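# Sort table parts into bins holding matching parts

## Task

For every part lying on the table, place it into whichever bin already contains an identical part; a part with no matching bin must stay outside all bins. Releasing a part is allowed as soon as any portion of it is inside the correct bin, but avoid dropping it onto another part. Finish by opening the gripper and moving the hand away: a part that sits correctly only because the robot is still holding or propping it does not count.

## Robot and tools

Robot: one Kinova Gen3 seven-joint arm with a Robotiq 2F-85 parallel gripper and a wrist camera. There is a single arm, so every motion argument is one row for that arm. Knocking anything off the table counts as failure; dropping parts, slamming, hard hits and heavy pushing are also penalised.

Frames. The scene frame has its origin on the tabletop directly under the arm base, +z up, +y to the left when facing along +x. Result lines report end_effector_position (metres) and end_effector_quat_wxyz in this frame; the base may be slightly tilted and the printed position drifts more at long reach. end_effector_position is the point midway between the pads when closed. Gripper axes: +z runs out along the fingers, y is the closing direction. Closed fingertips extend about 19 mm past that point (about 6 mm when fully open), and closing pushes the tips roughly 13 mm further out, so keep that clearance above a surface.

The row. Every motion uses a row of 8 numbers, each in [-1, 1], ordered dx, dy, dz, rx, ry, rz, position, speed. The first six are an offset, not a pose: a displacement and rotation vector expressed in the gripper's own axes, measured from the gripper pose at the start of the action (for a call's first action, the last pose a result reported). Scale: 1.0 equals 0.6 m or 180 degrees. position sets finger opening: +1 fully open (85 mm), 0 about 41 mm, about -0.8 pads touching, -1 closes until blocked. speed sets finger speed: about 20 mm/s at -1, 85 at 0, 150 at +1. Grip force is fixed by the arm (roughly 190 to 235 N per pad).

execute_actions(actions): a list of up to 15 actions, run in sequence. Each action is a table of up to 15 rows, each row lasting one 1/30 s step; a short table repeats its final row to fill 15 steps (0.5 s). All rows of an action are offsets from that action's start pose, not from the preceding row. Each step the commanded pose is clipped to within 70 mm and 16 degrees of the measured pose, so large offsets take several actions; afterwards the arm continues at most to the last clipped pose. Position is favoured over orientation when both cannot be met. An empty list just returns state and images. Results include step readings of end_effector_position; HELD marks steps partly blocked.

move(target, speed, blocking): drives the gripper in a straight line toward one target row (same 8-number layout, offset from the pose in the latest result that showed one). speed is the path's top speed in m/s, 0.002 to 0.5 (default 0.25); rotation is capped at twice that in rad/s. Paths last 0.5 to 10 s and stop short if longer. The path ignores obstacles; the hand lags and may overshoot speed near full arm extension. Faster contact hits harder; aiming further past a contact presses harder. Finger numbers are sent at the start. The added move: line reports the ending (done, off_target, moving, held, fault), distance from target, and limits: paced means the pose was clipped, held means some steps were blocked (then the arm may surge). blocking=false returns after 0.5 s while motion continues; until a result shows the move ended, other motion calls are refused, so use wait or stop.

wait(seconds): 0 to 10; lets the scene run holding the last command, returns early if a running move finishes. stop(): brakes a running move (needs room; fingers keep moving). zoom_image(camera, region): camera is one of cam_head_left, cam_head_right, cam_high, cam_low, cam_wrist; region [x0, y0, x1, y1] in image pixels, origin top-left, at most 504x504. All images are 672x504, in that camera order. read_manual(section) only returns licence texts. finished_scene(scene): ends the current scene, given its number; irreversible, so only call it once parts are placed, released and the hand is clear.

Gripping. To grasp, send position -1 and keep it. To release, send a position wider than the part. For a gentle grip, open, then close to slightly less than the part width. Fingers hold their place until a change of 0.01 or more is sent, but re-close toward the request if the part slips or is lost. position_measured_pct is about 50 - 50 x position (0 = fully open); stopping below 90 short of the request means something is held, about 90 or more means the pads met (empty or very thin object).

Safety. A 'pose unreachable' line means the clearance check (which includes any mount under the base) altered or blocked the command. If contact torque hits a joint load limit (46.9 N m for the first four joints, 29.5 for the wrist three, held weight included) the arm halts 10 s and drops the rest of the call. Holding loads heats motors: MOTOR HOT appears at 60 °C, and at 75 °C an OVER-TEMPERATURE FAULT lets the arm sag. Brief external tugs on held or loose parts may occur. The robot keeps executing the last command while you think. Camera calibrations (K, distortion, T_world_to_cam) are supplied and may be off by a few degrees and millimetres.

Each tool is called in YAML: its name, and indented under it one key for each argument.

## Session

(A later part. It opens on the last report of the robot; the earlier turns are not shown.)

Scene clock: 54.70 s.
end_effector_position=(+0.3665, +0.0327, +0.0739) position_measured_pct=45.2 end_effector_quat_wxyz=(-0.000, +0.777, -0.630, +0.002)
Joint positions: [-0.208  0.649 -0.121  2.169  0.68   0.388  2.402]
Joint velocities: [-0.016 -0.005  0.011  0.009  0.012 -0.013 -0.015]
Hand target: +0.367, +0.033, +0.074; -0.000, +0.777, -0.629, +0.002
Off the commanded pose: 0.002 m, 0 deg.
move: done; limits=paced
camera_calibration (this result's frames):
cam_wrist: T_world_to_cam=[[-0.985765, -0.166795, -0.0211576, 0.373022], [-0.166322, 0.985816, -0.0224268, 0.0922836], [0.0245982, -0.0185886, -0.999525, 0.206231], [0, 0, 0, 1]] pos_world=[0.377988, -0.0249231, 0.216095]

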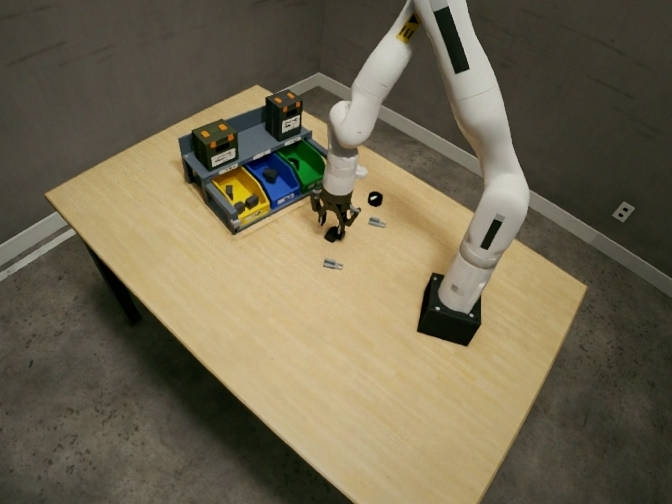

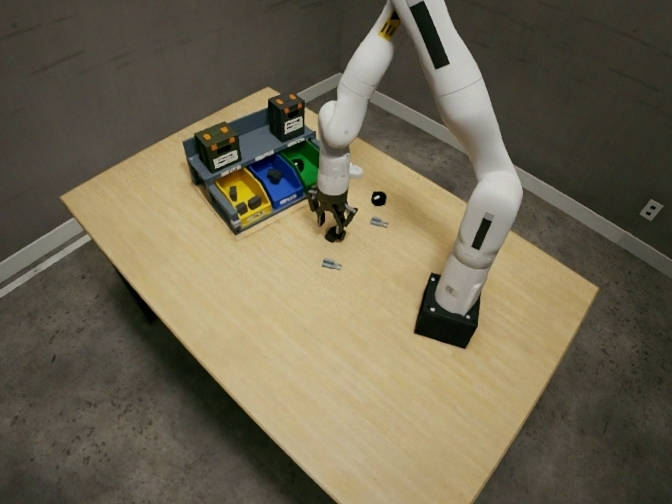

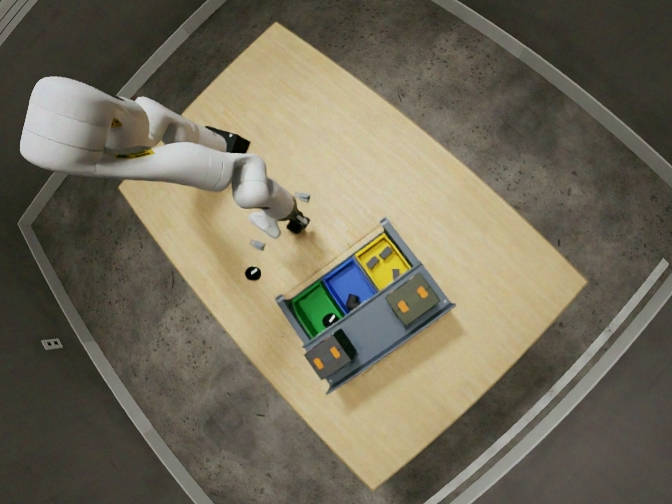

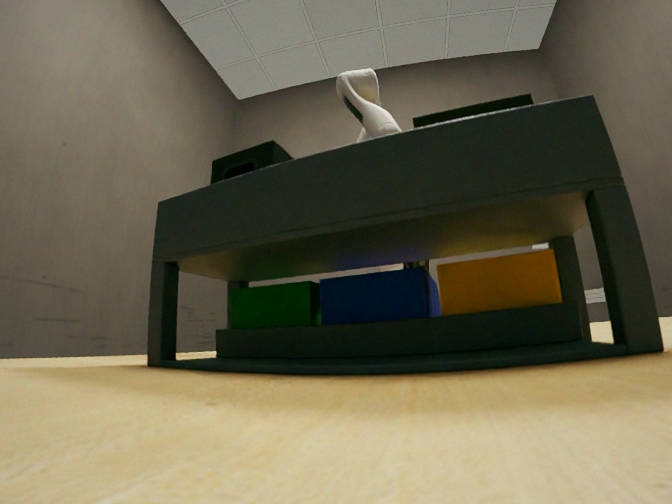

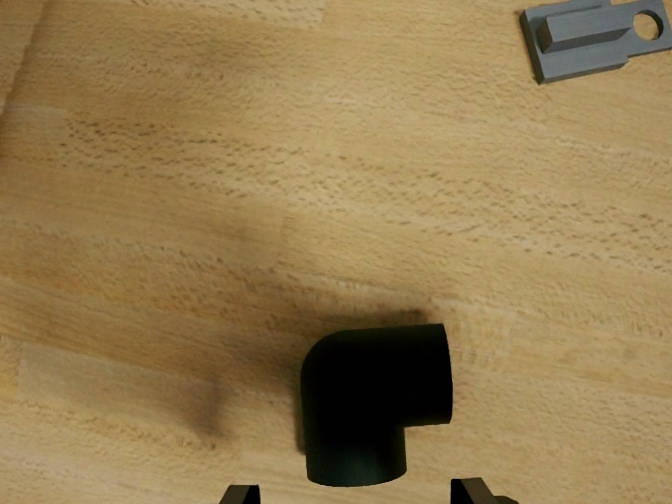

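move:
  target: [0.002,0,0.085,0,0,-0.004,0.0,0]
  speed: 0.12

Scene clock: 56.67 s.
end_effector_position=(+0.3673, +0.0310, +0.0230) position_measured_pct=49.6 end_effector_quat_wxyz=(-0.000, +0.781, -0.625, +0.002)
Joint positions: [-0.282  0.789  0.017  2.173  0.793  0.218  2.31 ]
Joint velocities: [-0.009  0.007  0.005  0.001  0.003 -0.006 -0.004]
Hand target: +0.367, +0.031, +0.023; +0.000, +0.781, -0.625, +0.002
Off the commanded pose: 0.001 m, 0 deg.
move: done
camera_calibration (this result's frames):
cam_wrist: T_world_to_cam=[[-0.983708, -0.178437, -0.0218966, 0.372054], [-0.177936, 0.983772, -0.0230334, 0.0972491], [0.0256513, -0.0187619, -0.999495, 0.154889], [0, 0, 0, 1]] pos_world=[0.379323, -0.0263767, 0.165198]

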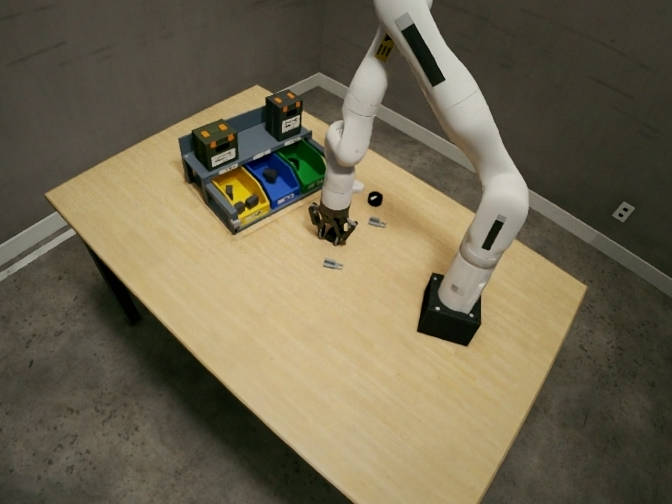

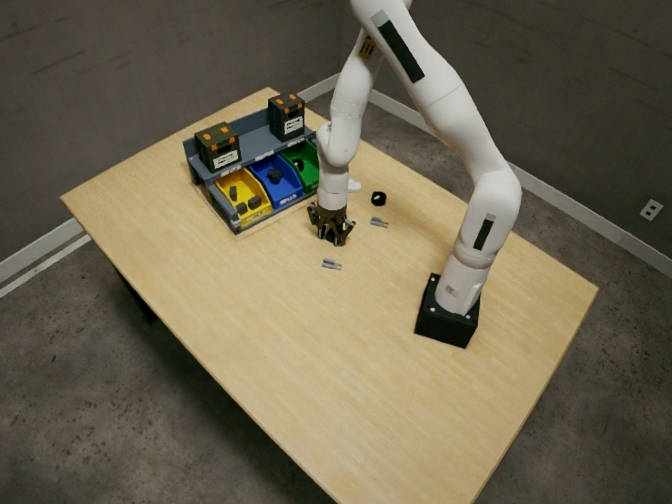

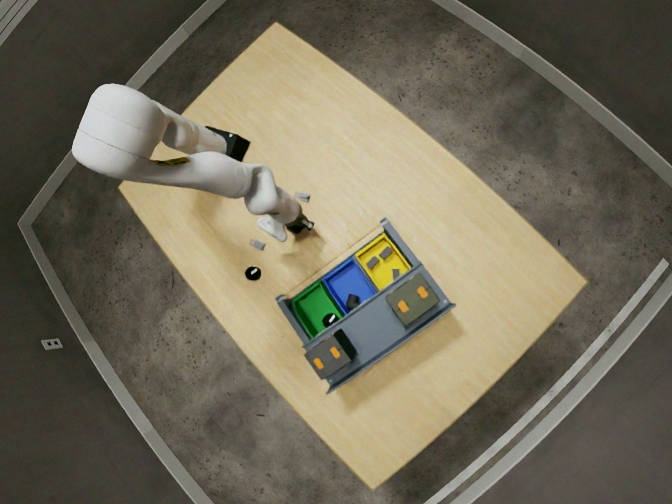

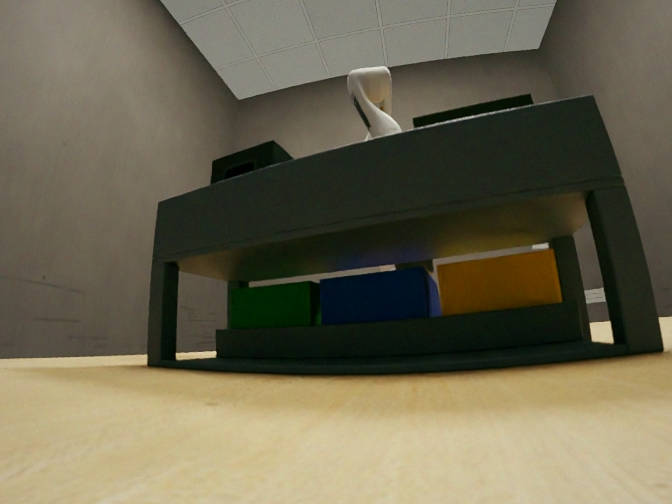

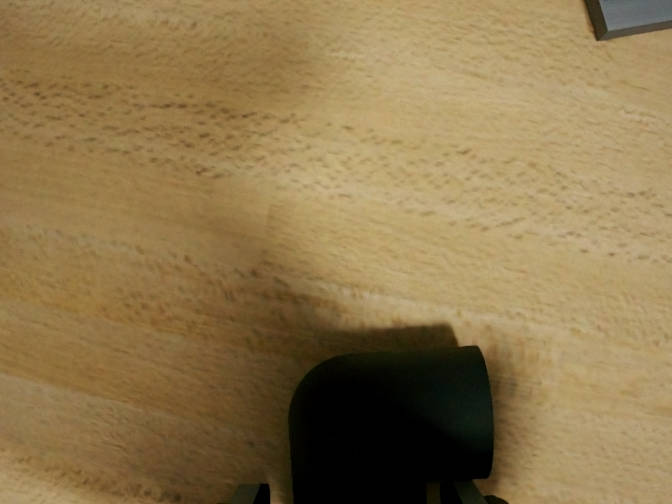

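execute_actions:
  actions:
    - [[0,0.001,0,0,0,0,-1,0]]

move:
  target: [0.0755,-0.3825,-0.1617,0.0329,0.0066,0.126,-1,0]
  speed: 0.3

Scene clock: 59.80 s.
end_effector_position=(+0.3667, +0.0309, +0.0235) position_measured_pct=65.5 end_effector_quat_wxyz=(-0.000, +0.781, -0.625, +0.002)
Joint positions: [-0.283  0.787  0.019  2.176  0.793  0.217  2.308]
Joint velocities: [ 0.001  0.    -0.    -0.    -0.    -0.     0.   ]
Hand target: +0.367, +0.031, +0.023; -0.000, +0.781, -0.625, +0.002
Off the commanded pose: 0.001 m, 0 deg.
Step readings (end_effector_position):
0: (+0.3670, +0.0312, +0.0227)
1: (+0.3670, +0.0312, +0.0228)
2: (+0.3669, +0.0312, +0.0229)
4: (+0.3668, +0.0310, +0.0229)
8: (+0.3667, +0.0309, +0.0234)
15: end_effector_position above
camera_calibration (this result's frames):
cam_wrist: T_world_to_cam=[[-0.983675, -0.178533, -0.0225571, 0.371527], [-0.178017, 0.983755, -0.0231553, 0.0973032], [0.0263247, -0.0187617, -0.999477, 0.155198], [0, 0, 0, 1]] pos_world=[0.378698, -0.0264807, 0.16575]

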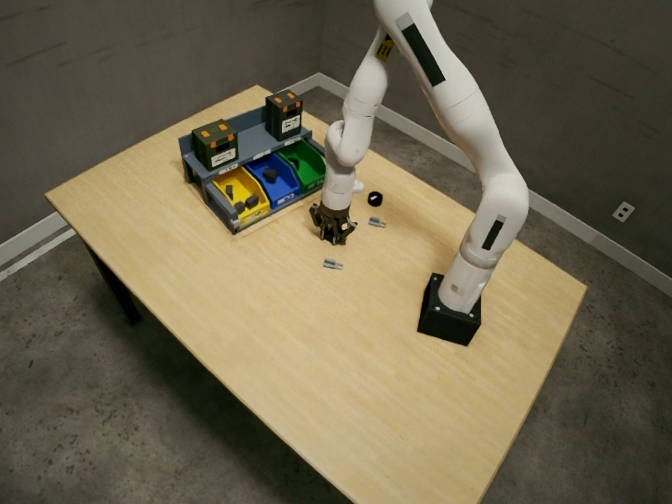

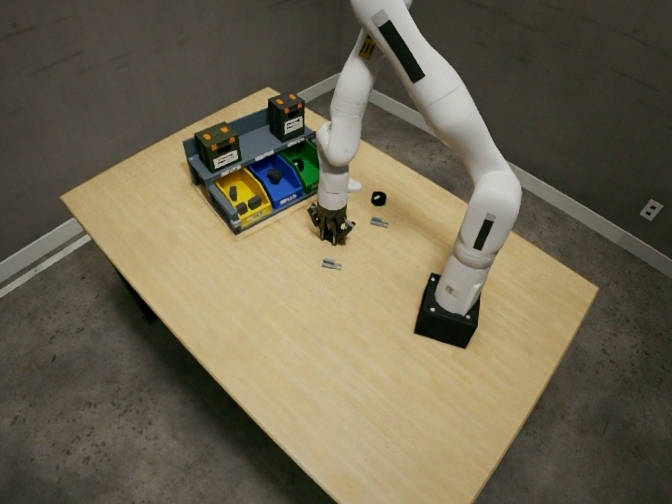

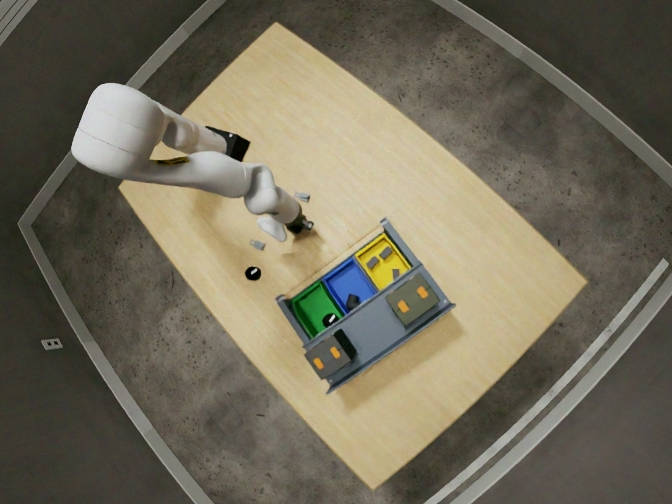

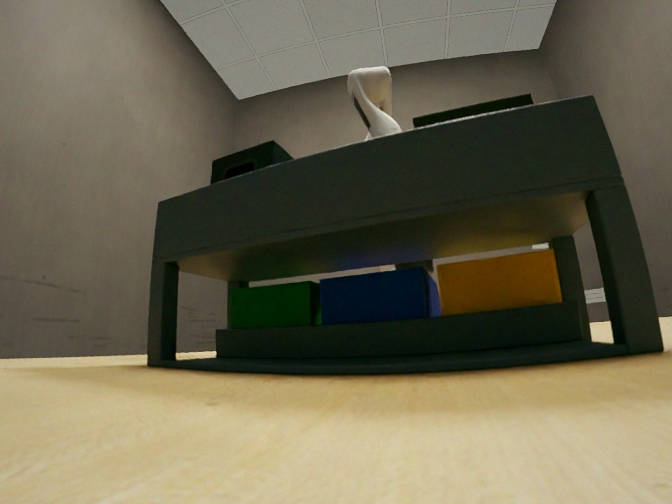

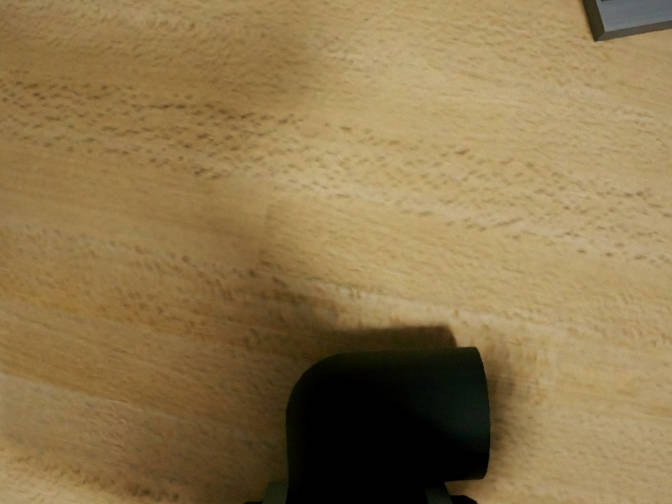

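Scene clock: 61.27 s.
end_effector_position=(+0.5996, +0.0381, +0.1223) position_measured_pct=65.5 end_effector_quat_wxyz=(+0.035, -0.641, +0.765, -0.041)
Joint positions: [-0.124  0.814 -0.173  1.429  0.456  0.828  2.435]
Joint velocities: [-0.002  0.011 -0.    -0.01  -0.002  0.007  0.003]
Hand target: +0.600, +0.038, +0.122; +0.035, -0.641, +0.765, -0.041
Off the commanded pose: 0.001 m, 0 deg.
move: done
camera_calibration (this result's frames):
cam_wrist: T_world_to_cam=[[-0.968662, 0.213717, -0.126567, 0.592871], [0.217205, 0.976022, -0.0142736, -0.103764], [0.120482, -0.0413174, -0.991855, 0.191418], [0, 0, 0, 1]] pos_world=[0.573767, -0.0175212, 0.263416]

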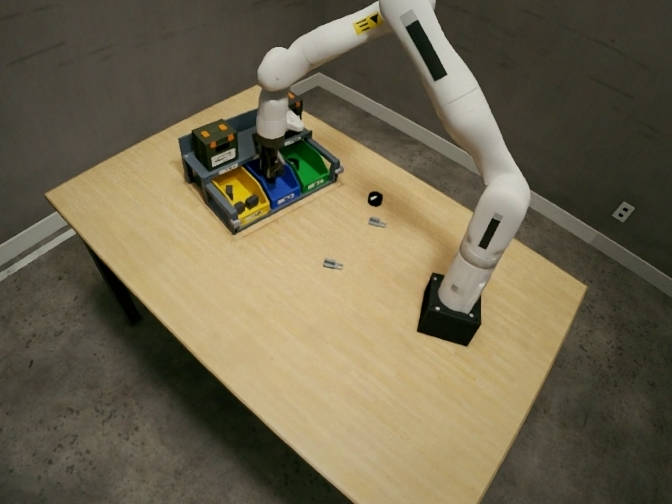

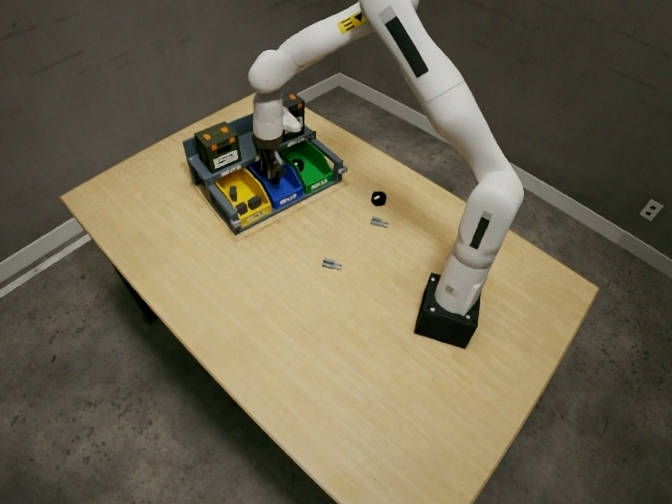

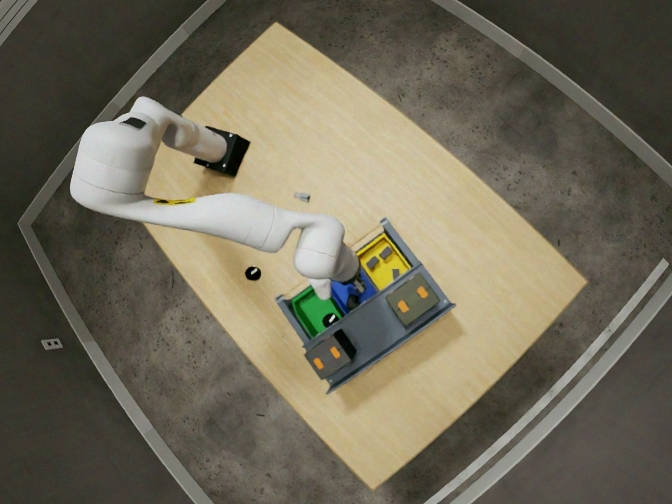

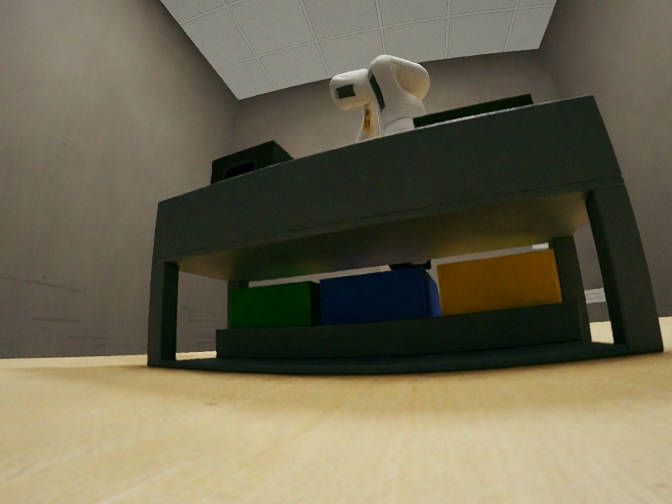

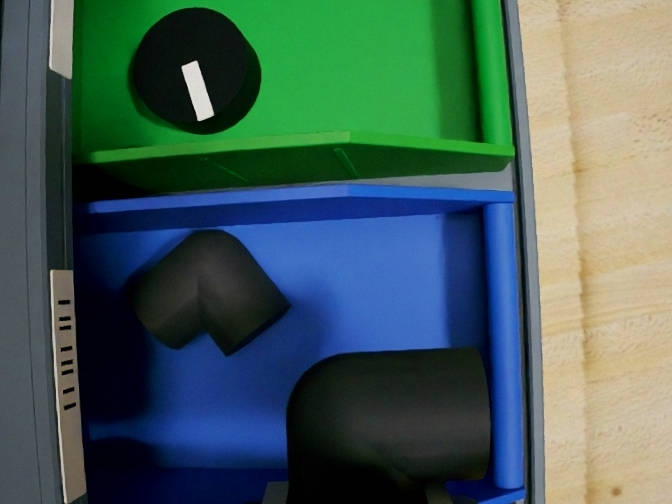

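move:
  target: [0.0167,0.0103,0.1293,0,0,0,-1,0]
  speed: 0.15

Scene clock: 63.57 s.
end_effector_position=(+0.6003, +0.0277, +0.0447) position_measured_pct=65.5 end_effector_quat_wxyz=(+0.035, -0.641, +0.765, -0.041)
Joint positions: [-0.105  0.937 -0.135  1.454  0.504  0.674  2.407]
Joint velocities: [-0.     0.006 -0.     0.001  0.001 -0.002 -0.001]
Hand target: +0.600, +0.028, +0.044; +0.035, -0.641, +0.765, -0.041
Off the commanded pose: 0.000 m, 0 deg.
move: done
camera_calibration (this result's frames):
cam_wrist: T_world_to_cam=[[-0.968511, 0.2141, -0.127074, 0.585933], [0.217628, 0.975926, -0.0143958, -0.0951332], [0.120932, -0.0415974, -0.991789, 0.11365], [0, 0, 0, 1]] pos_world=[0.574442, -0.027878, 0.185804]

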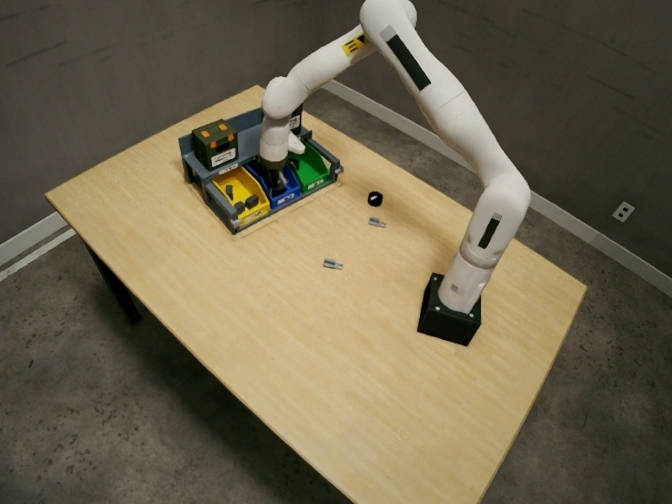

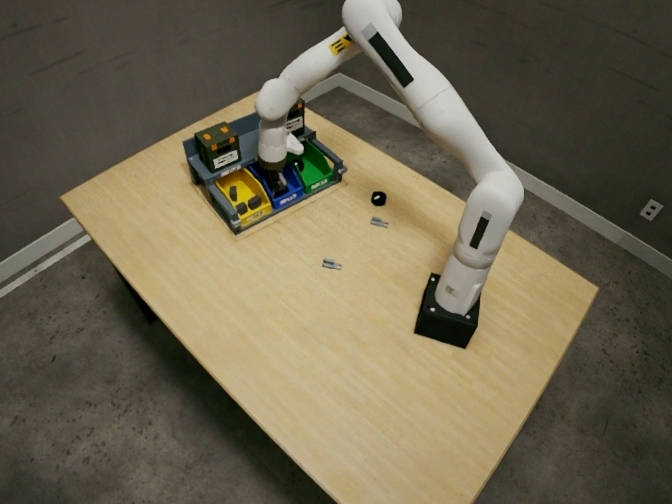

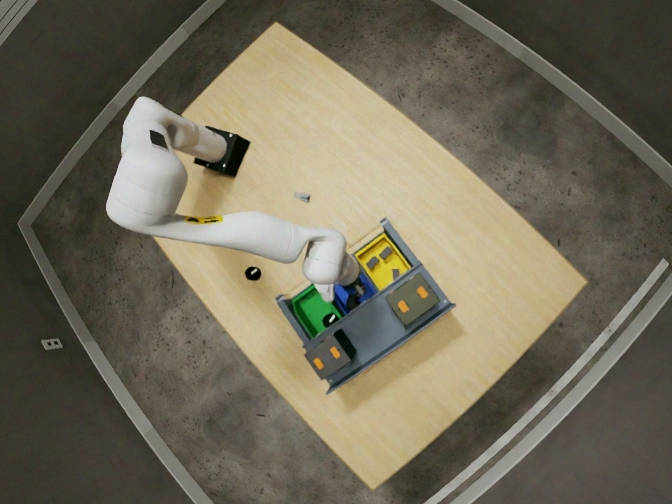

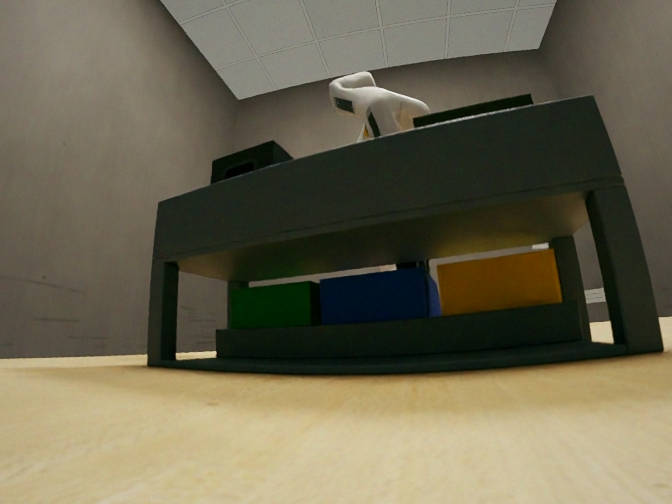

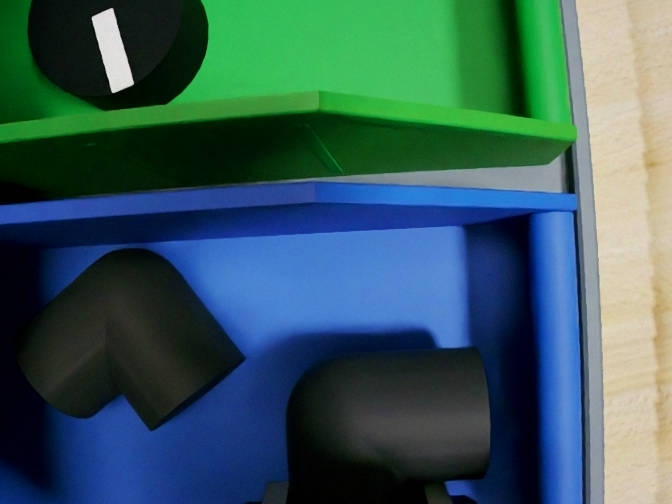

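execute_actions:
  actions:
    - [[0,0,0,0,0,0,-0.13,0],[0,0,0,0,0,0,-0.13,0],[0,0,0,0,0,0,-0.13,0],[0,0,0,0,0,0,-0.13,0],[0,0,0,0,0,0,-0.13,0],[0,0,-0.005,0,0,0,-0.13,0],[0,0,-0.014,0,0,0,-0.13,0],[0,0,-0.026,0,0,0,-0.13,0],[0,0,-0.04,0,0,0,-0.13,0],[0,0,-0.054,0,0,0,-0.13,0],[0,0,-0.068,0,0,0,-0.13,0],[0,0,-0.082,0,0,0,-0.13,0],[0,0,-0.096,0,0,0,-0.13,0],[0,0,-0.11,0,0,0,-0.13,0],[0,0,-0.12,0,0,0,-0.13,0]]

zoom_image:
  camera: "cam_head_left"
  region: [340, 170, 420, 240]

Scene clock: 65.07 s.
end_effector_position=(+0.5963, +0.0285, +0.0879) position_measured_pct=56.3 end_effector_quat_wxyz=(+0.036, -0.641, +0.765, -0.042)
Joint positions: [-0.108  0.857 -0.155  1.466  0.48   0.742  2.423]
Joint velocities: [-0.021 -0.388 -0.102  0.027 -0.13   0.37   0.09 ]
Hand target: +0.593, +0.029, +0.114; +0.036, -0.642, +0.765, -0.041
Off the commanded pose: 0.029 m, 0 deg.
Step readings (end_effector_position):
0: (+0.6003, +0.0277, +0.0444)
1: (+0.6003, +0.0277, +0.0445)
2: (+0.6003, +0.0277, +0.0445)
4: (+0.6004, +0.0277, +0.0447)
8: (+0.6003, +0.0275, +0.0489)
15: end_effector_position above
camera_calibration (this result's frames):
cam_wrist: T_world_to_cam=[[-0.968321, 0.213966, -0.128736, 0.587368], [0.217498, 0.975962, -0.0138704, -0.0943781], [0.122674, -0.0414309, -0.991582, 0.155937], [0, 0, 0, 1]] pos_world=[0.570158, -0.0271064, 0.228931]

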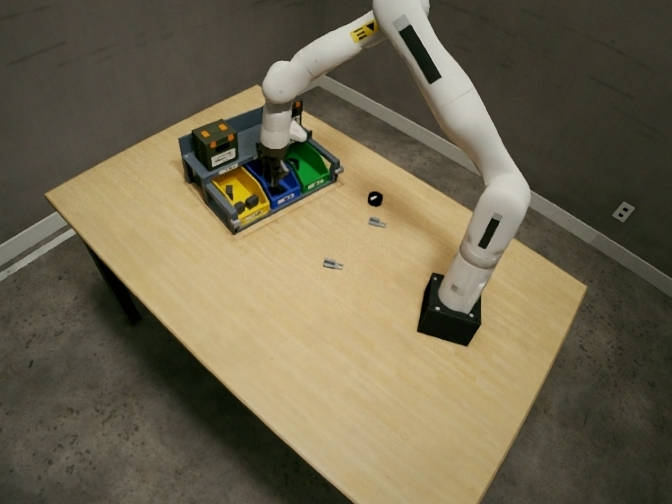

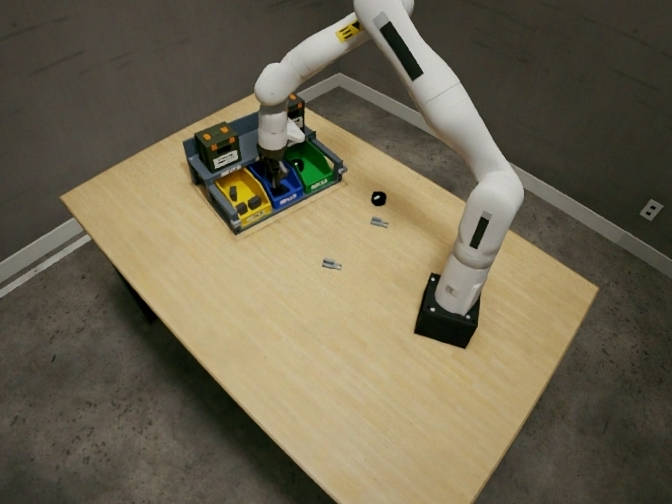

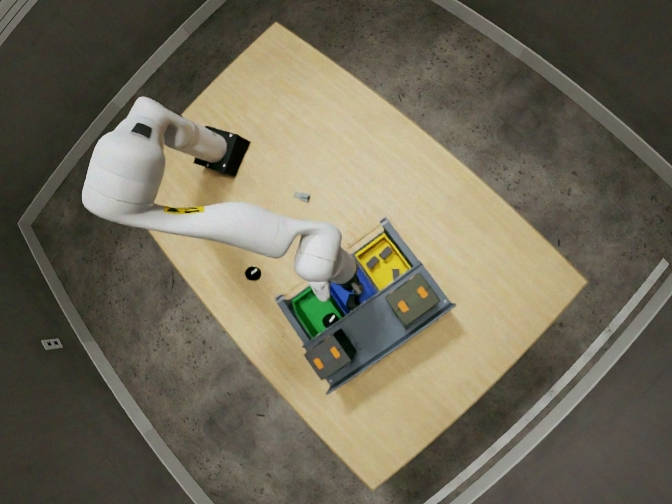

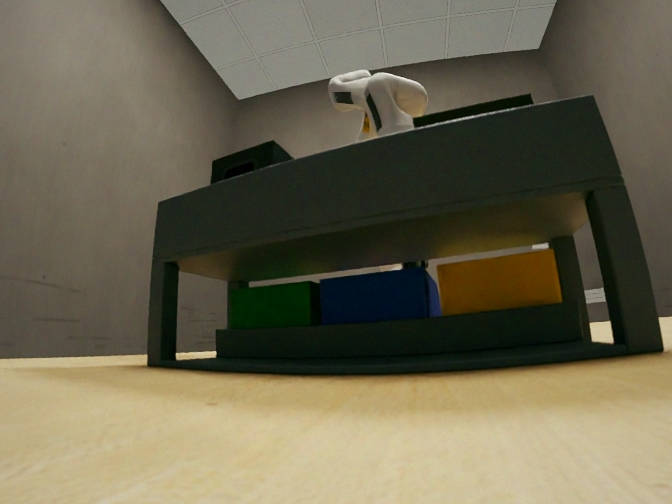

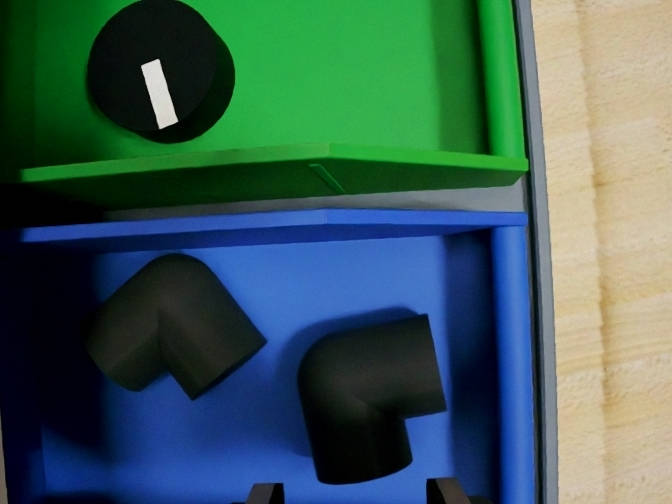

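Region (340, 170, 420, 240) of cam_head_left's 672x504 image, scaled by 6.300, with more detail than that image has; it fills the top 441 rows of this view, and the rest is white.

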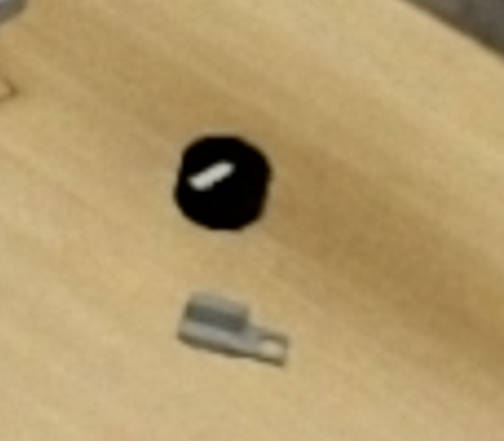

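move:
  target: [0.408,0.3023,-0.03,-0.0345,0,0,0.5,-0.9]
  speed: 0.3

Scene clock: 68.60 s.
end_effector_position=(+0.3752, -0.1810, +0.0853) position_measured_pct=25.0 end_effector_quat_wxyz=(+0.002, -0.643, +0.766, -0.000)
Joint positions: [ 0.408  0.561 -0.161  2.078  0.504  0.449  2.79 ]
Joint velocities: [ 0.011 -0.001 -0.001 -0.    -0.004  0.001  0.006]
Hand target: +0.375, -0.181, +0.085; +0.002, -0.642, +0.766, -0.000
Off the commanded pose: 0.001 m, 0 deg.
move: done
camera_calibration (this result's frames):
cam_wrist: T_world_to_cam=[[-0.976557, 0.214165, -0.021665, 0.41177], [0.214565, 0.976541, -0.0181543, 0.159691], [0.0172687, -0.0223773, -0.9996, 0.215482], [0, 0, 0, 1]] pos_world=[0.364132, -0.239309, 0.227215]

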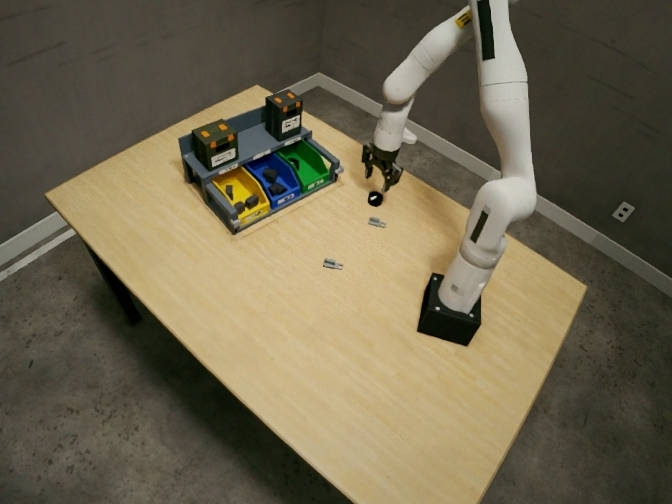

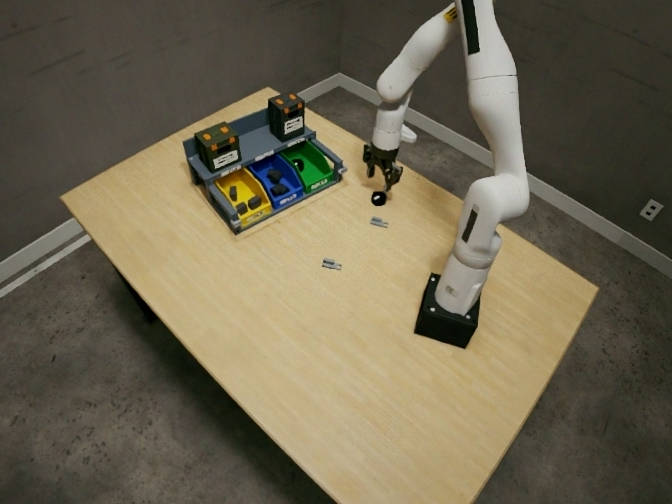

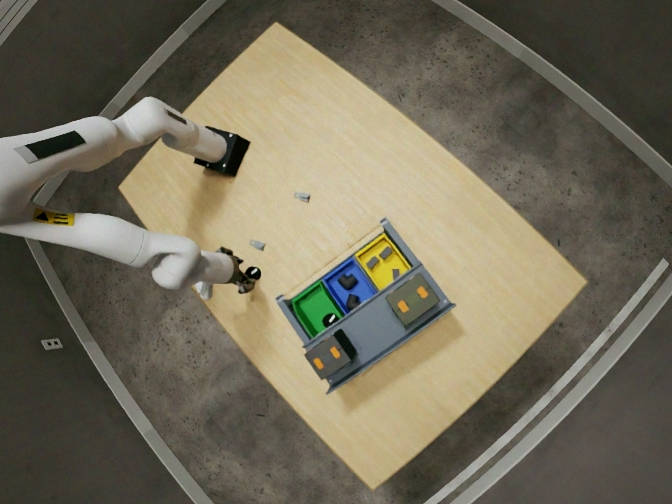

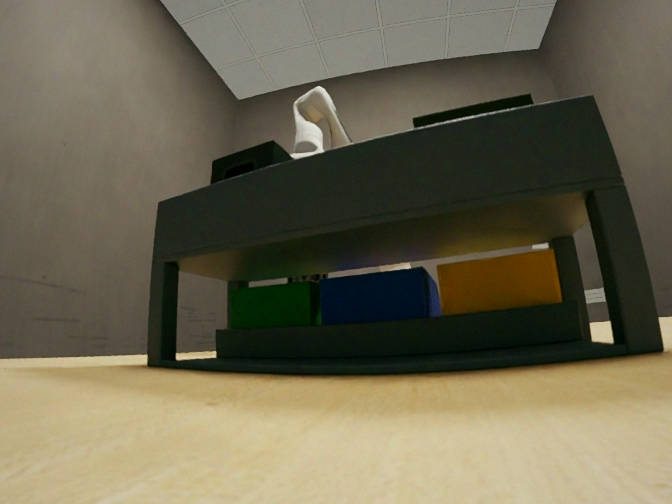

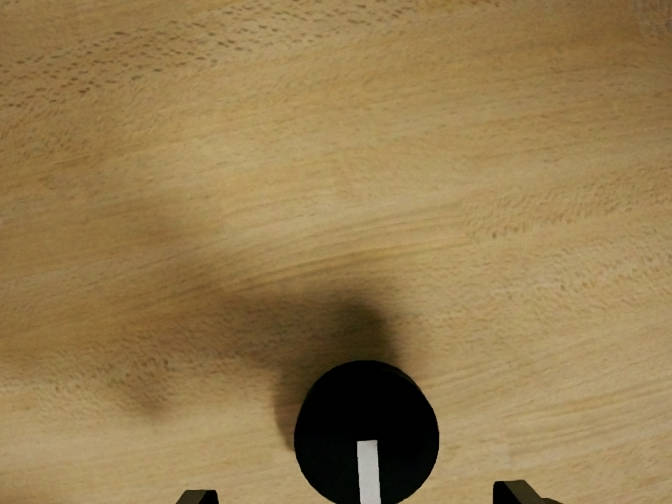

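zoom_image:
  camera: "cam_wrist"
  region: [260, 340, 480, 504]

Region (260, 340, 480, 504) of cam_wrist's 672x504 image, scaled by 2.291; it fills the top 376 rows of this view, and the rest is white.

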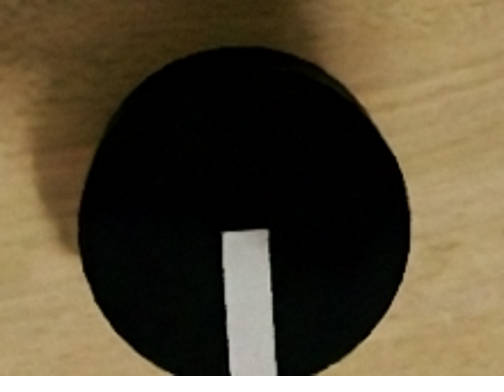

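move:
  target: [0.015,0.0055,0.1055,0,0,0,0.4,0]
  speed: 0.14

execute_actions:
  actions:
    - [[0,0,0,0,0,0,-1,0]]

Scene clock: 71.63 s.
end_effector_position=(+0.3707, -0.1897, +0.0220) position_measured_pct=29.8 end_effector_quat_wxyz=(+0.001, -0.642, +0.766, -0.001)
Joint positions: [ 0.368  0.717 -0.045  2.089  0.603  0.266  2.721]
Joint velocities: [-0.003  0.004  0.002 -0.     0.001 -0.002 -0.003]
Hand target: +0.371, -0.189, +0.022; +0.001, -0.643, +0.766, -0.001
Off the commanded pose: 0.000 m, 0 deg.
move: done
camera_calibration (this result's frames):
cam_wrist: T_world_to_cam=[[-0.976449, 0.214605, -0.0221963, 0.407927], [0.215029, 0.976426, -0.0188635, 0.16778], [0.0176249, -0.0231921, -0.999576, 0.151794], [0, 0, 0, 1]] pos_world=[0.359567, -0.247848, 0.163949]

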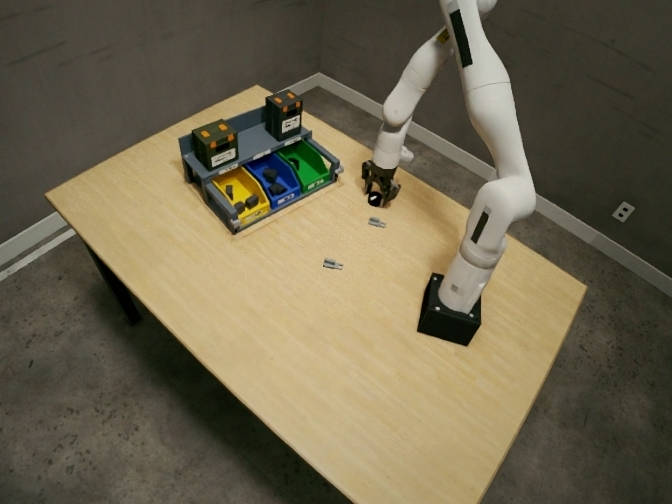

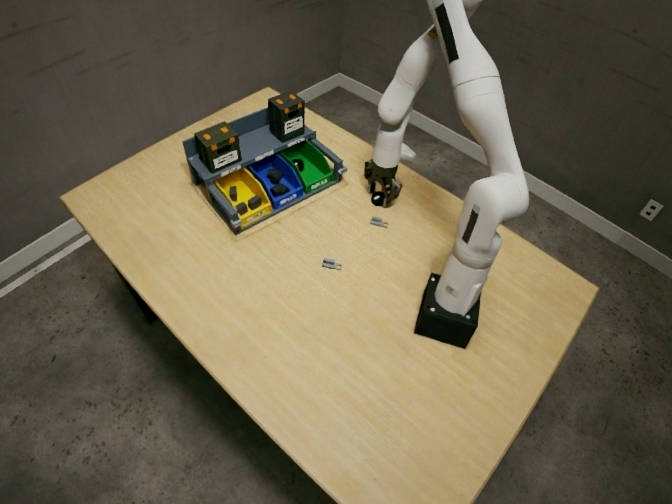

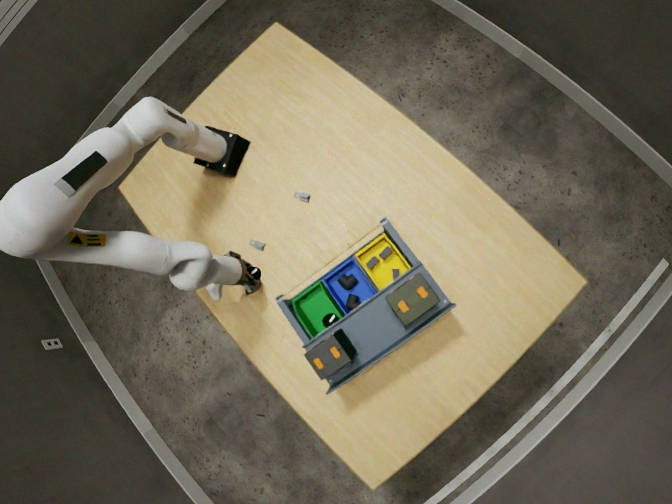

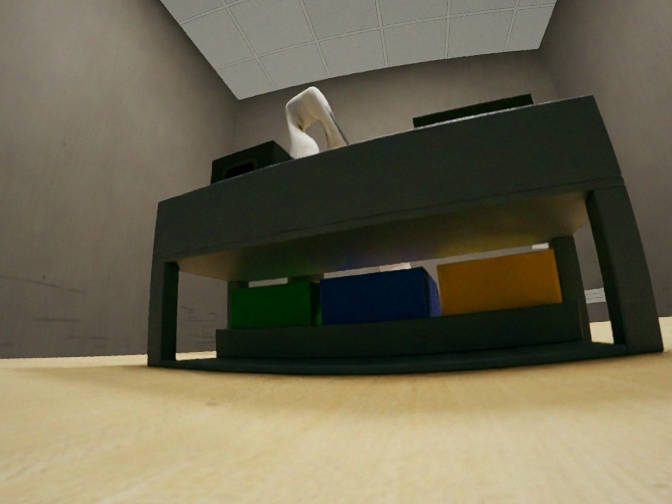

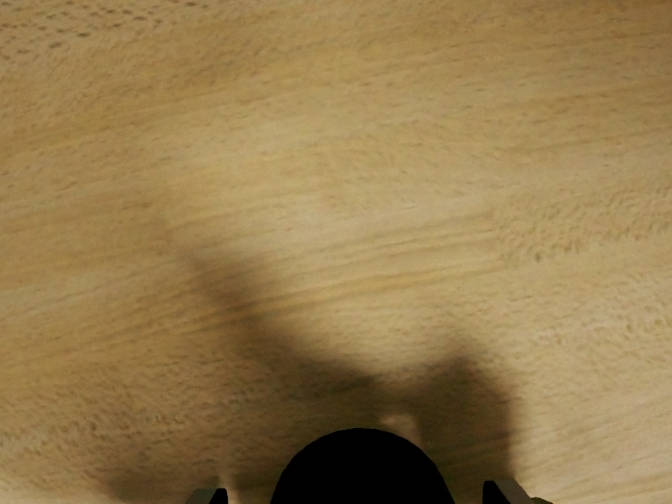

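Scene clock: 72.13 s.
end_effector_position=(+0.3709, -0.1898, +0.0228) position_measured_pct=50.0 end_effector_quat_wxyz=(+0.002, -0.642, +0.766, -0.001)
Joint positions: [ 0.368  0.715 -0.045  2.089  0.603  0.266  2.721]
Joint velocities: [ 0.001  0.     0.     0.     0.001 -0.     0.   ]
Hand target: +0.371, -0.190, +0.022; +0.001, -0.642, +0.766, -0.001
Off the commanded pose: 0.001 m, 0 deg.
Step readings (end_effector_position):
0: (+0.3707, -0.1897, +0.0220)
1: (+0.3707, -0.1897, +0.0219)
2: (+0.3707, -0.1897, +0.0220)
4: (+0.3707, -0.1897, +0.0220)
8: (+0.3708, -0.1897, +0.0222)
15: end_effector_position above
camera_calibration (this result's frames):
cam_wrist: T_world_to_cam=[[-0.976443, 0.214522, -0.0232347, 0.408201], [0.214978, 0.976429, -0.0192645, 0.167877], [0.0185544, -0.0238056, -0.999544, 0.152122], [0, 0, 0, 1]] pos_world=[0.359672, -0.247866, 0.164771]

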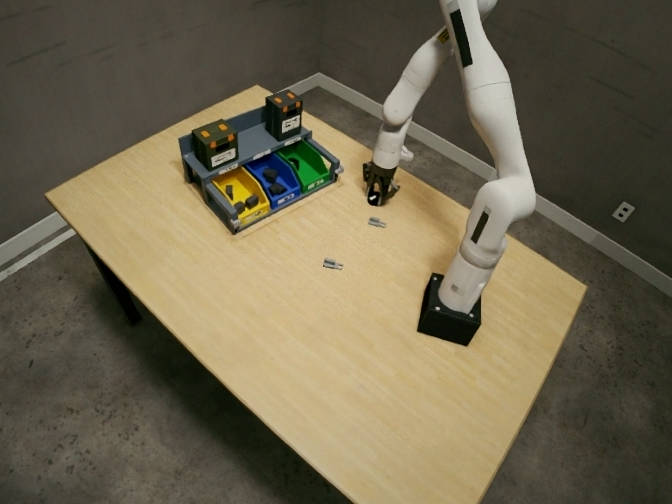

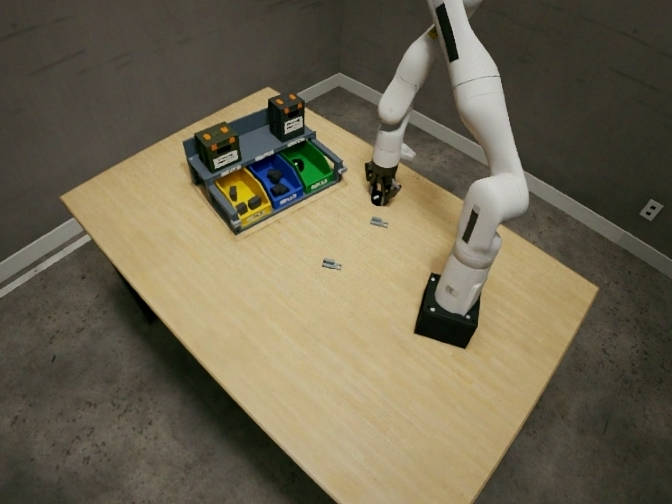

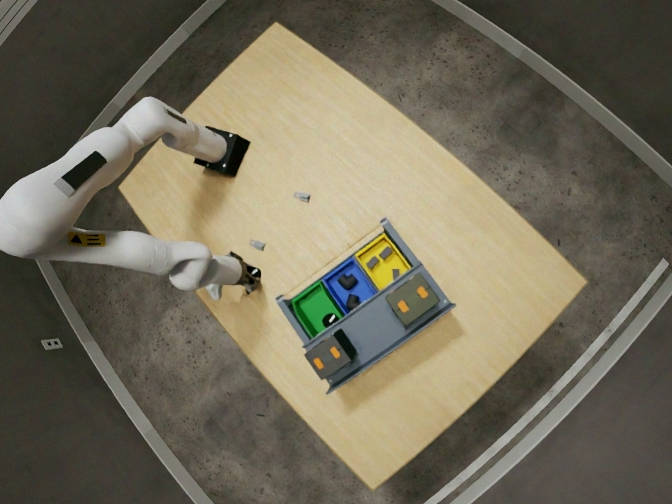

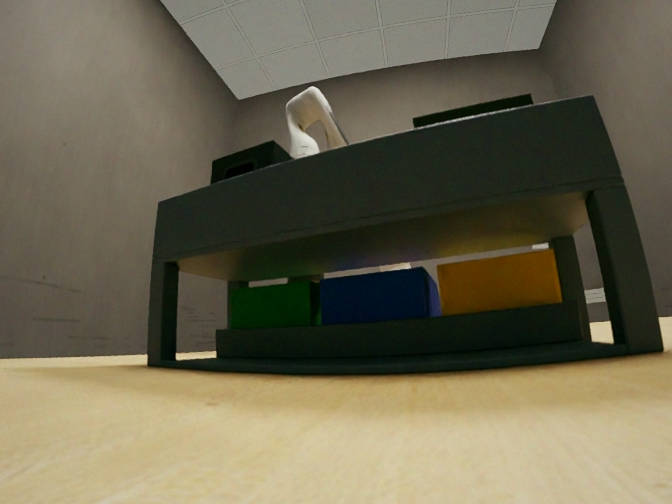

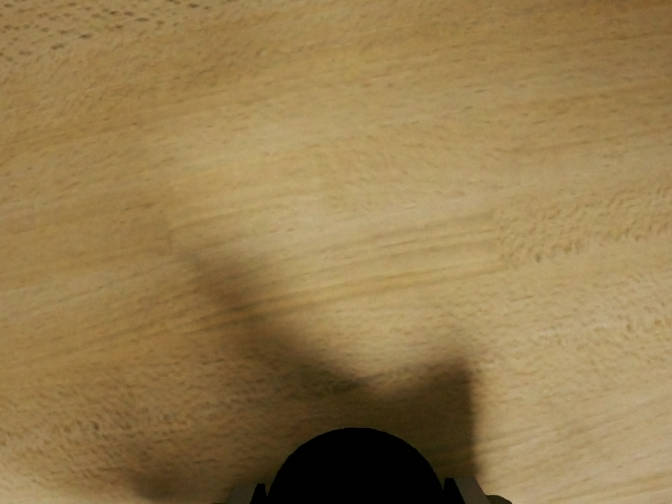

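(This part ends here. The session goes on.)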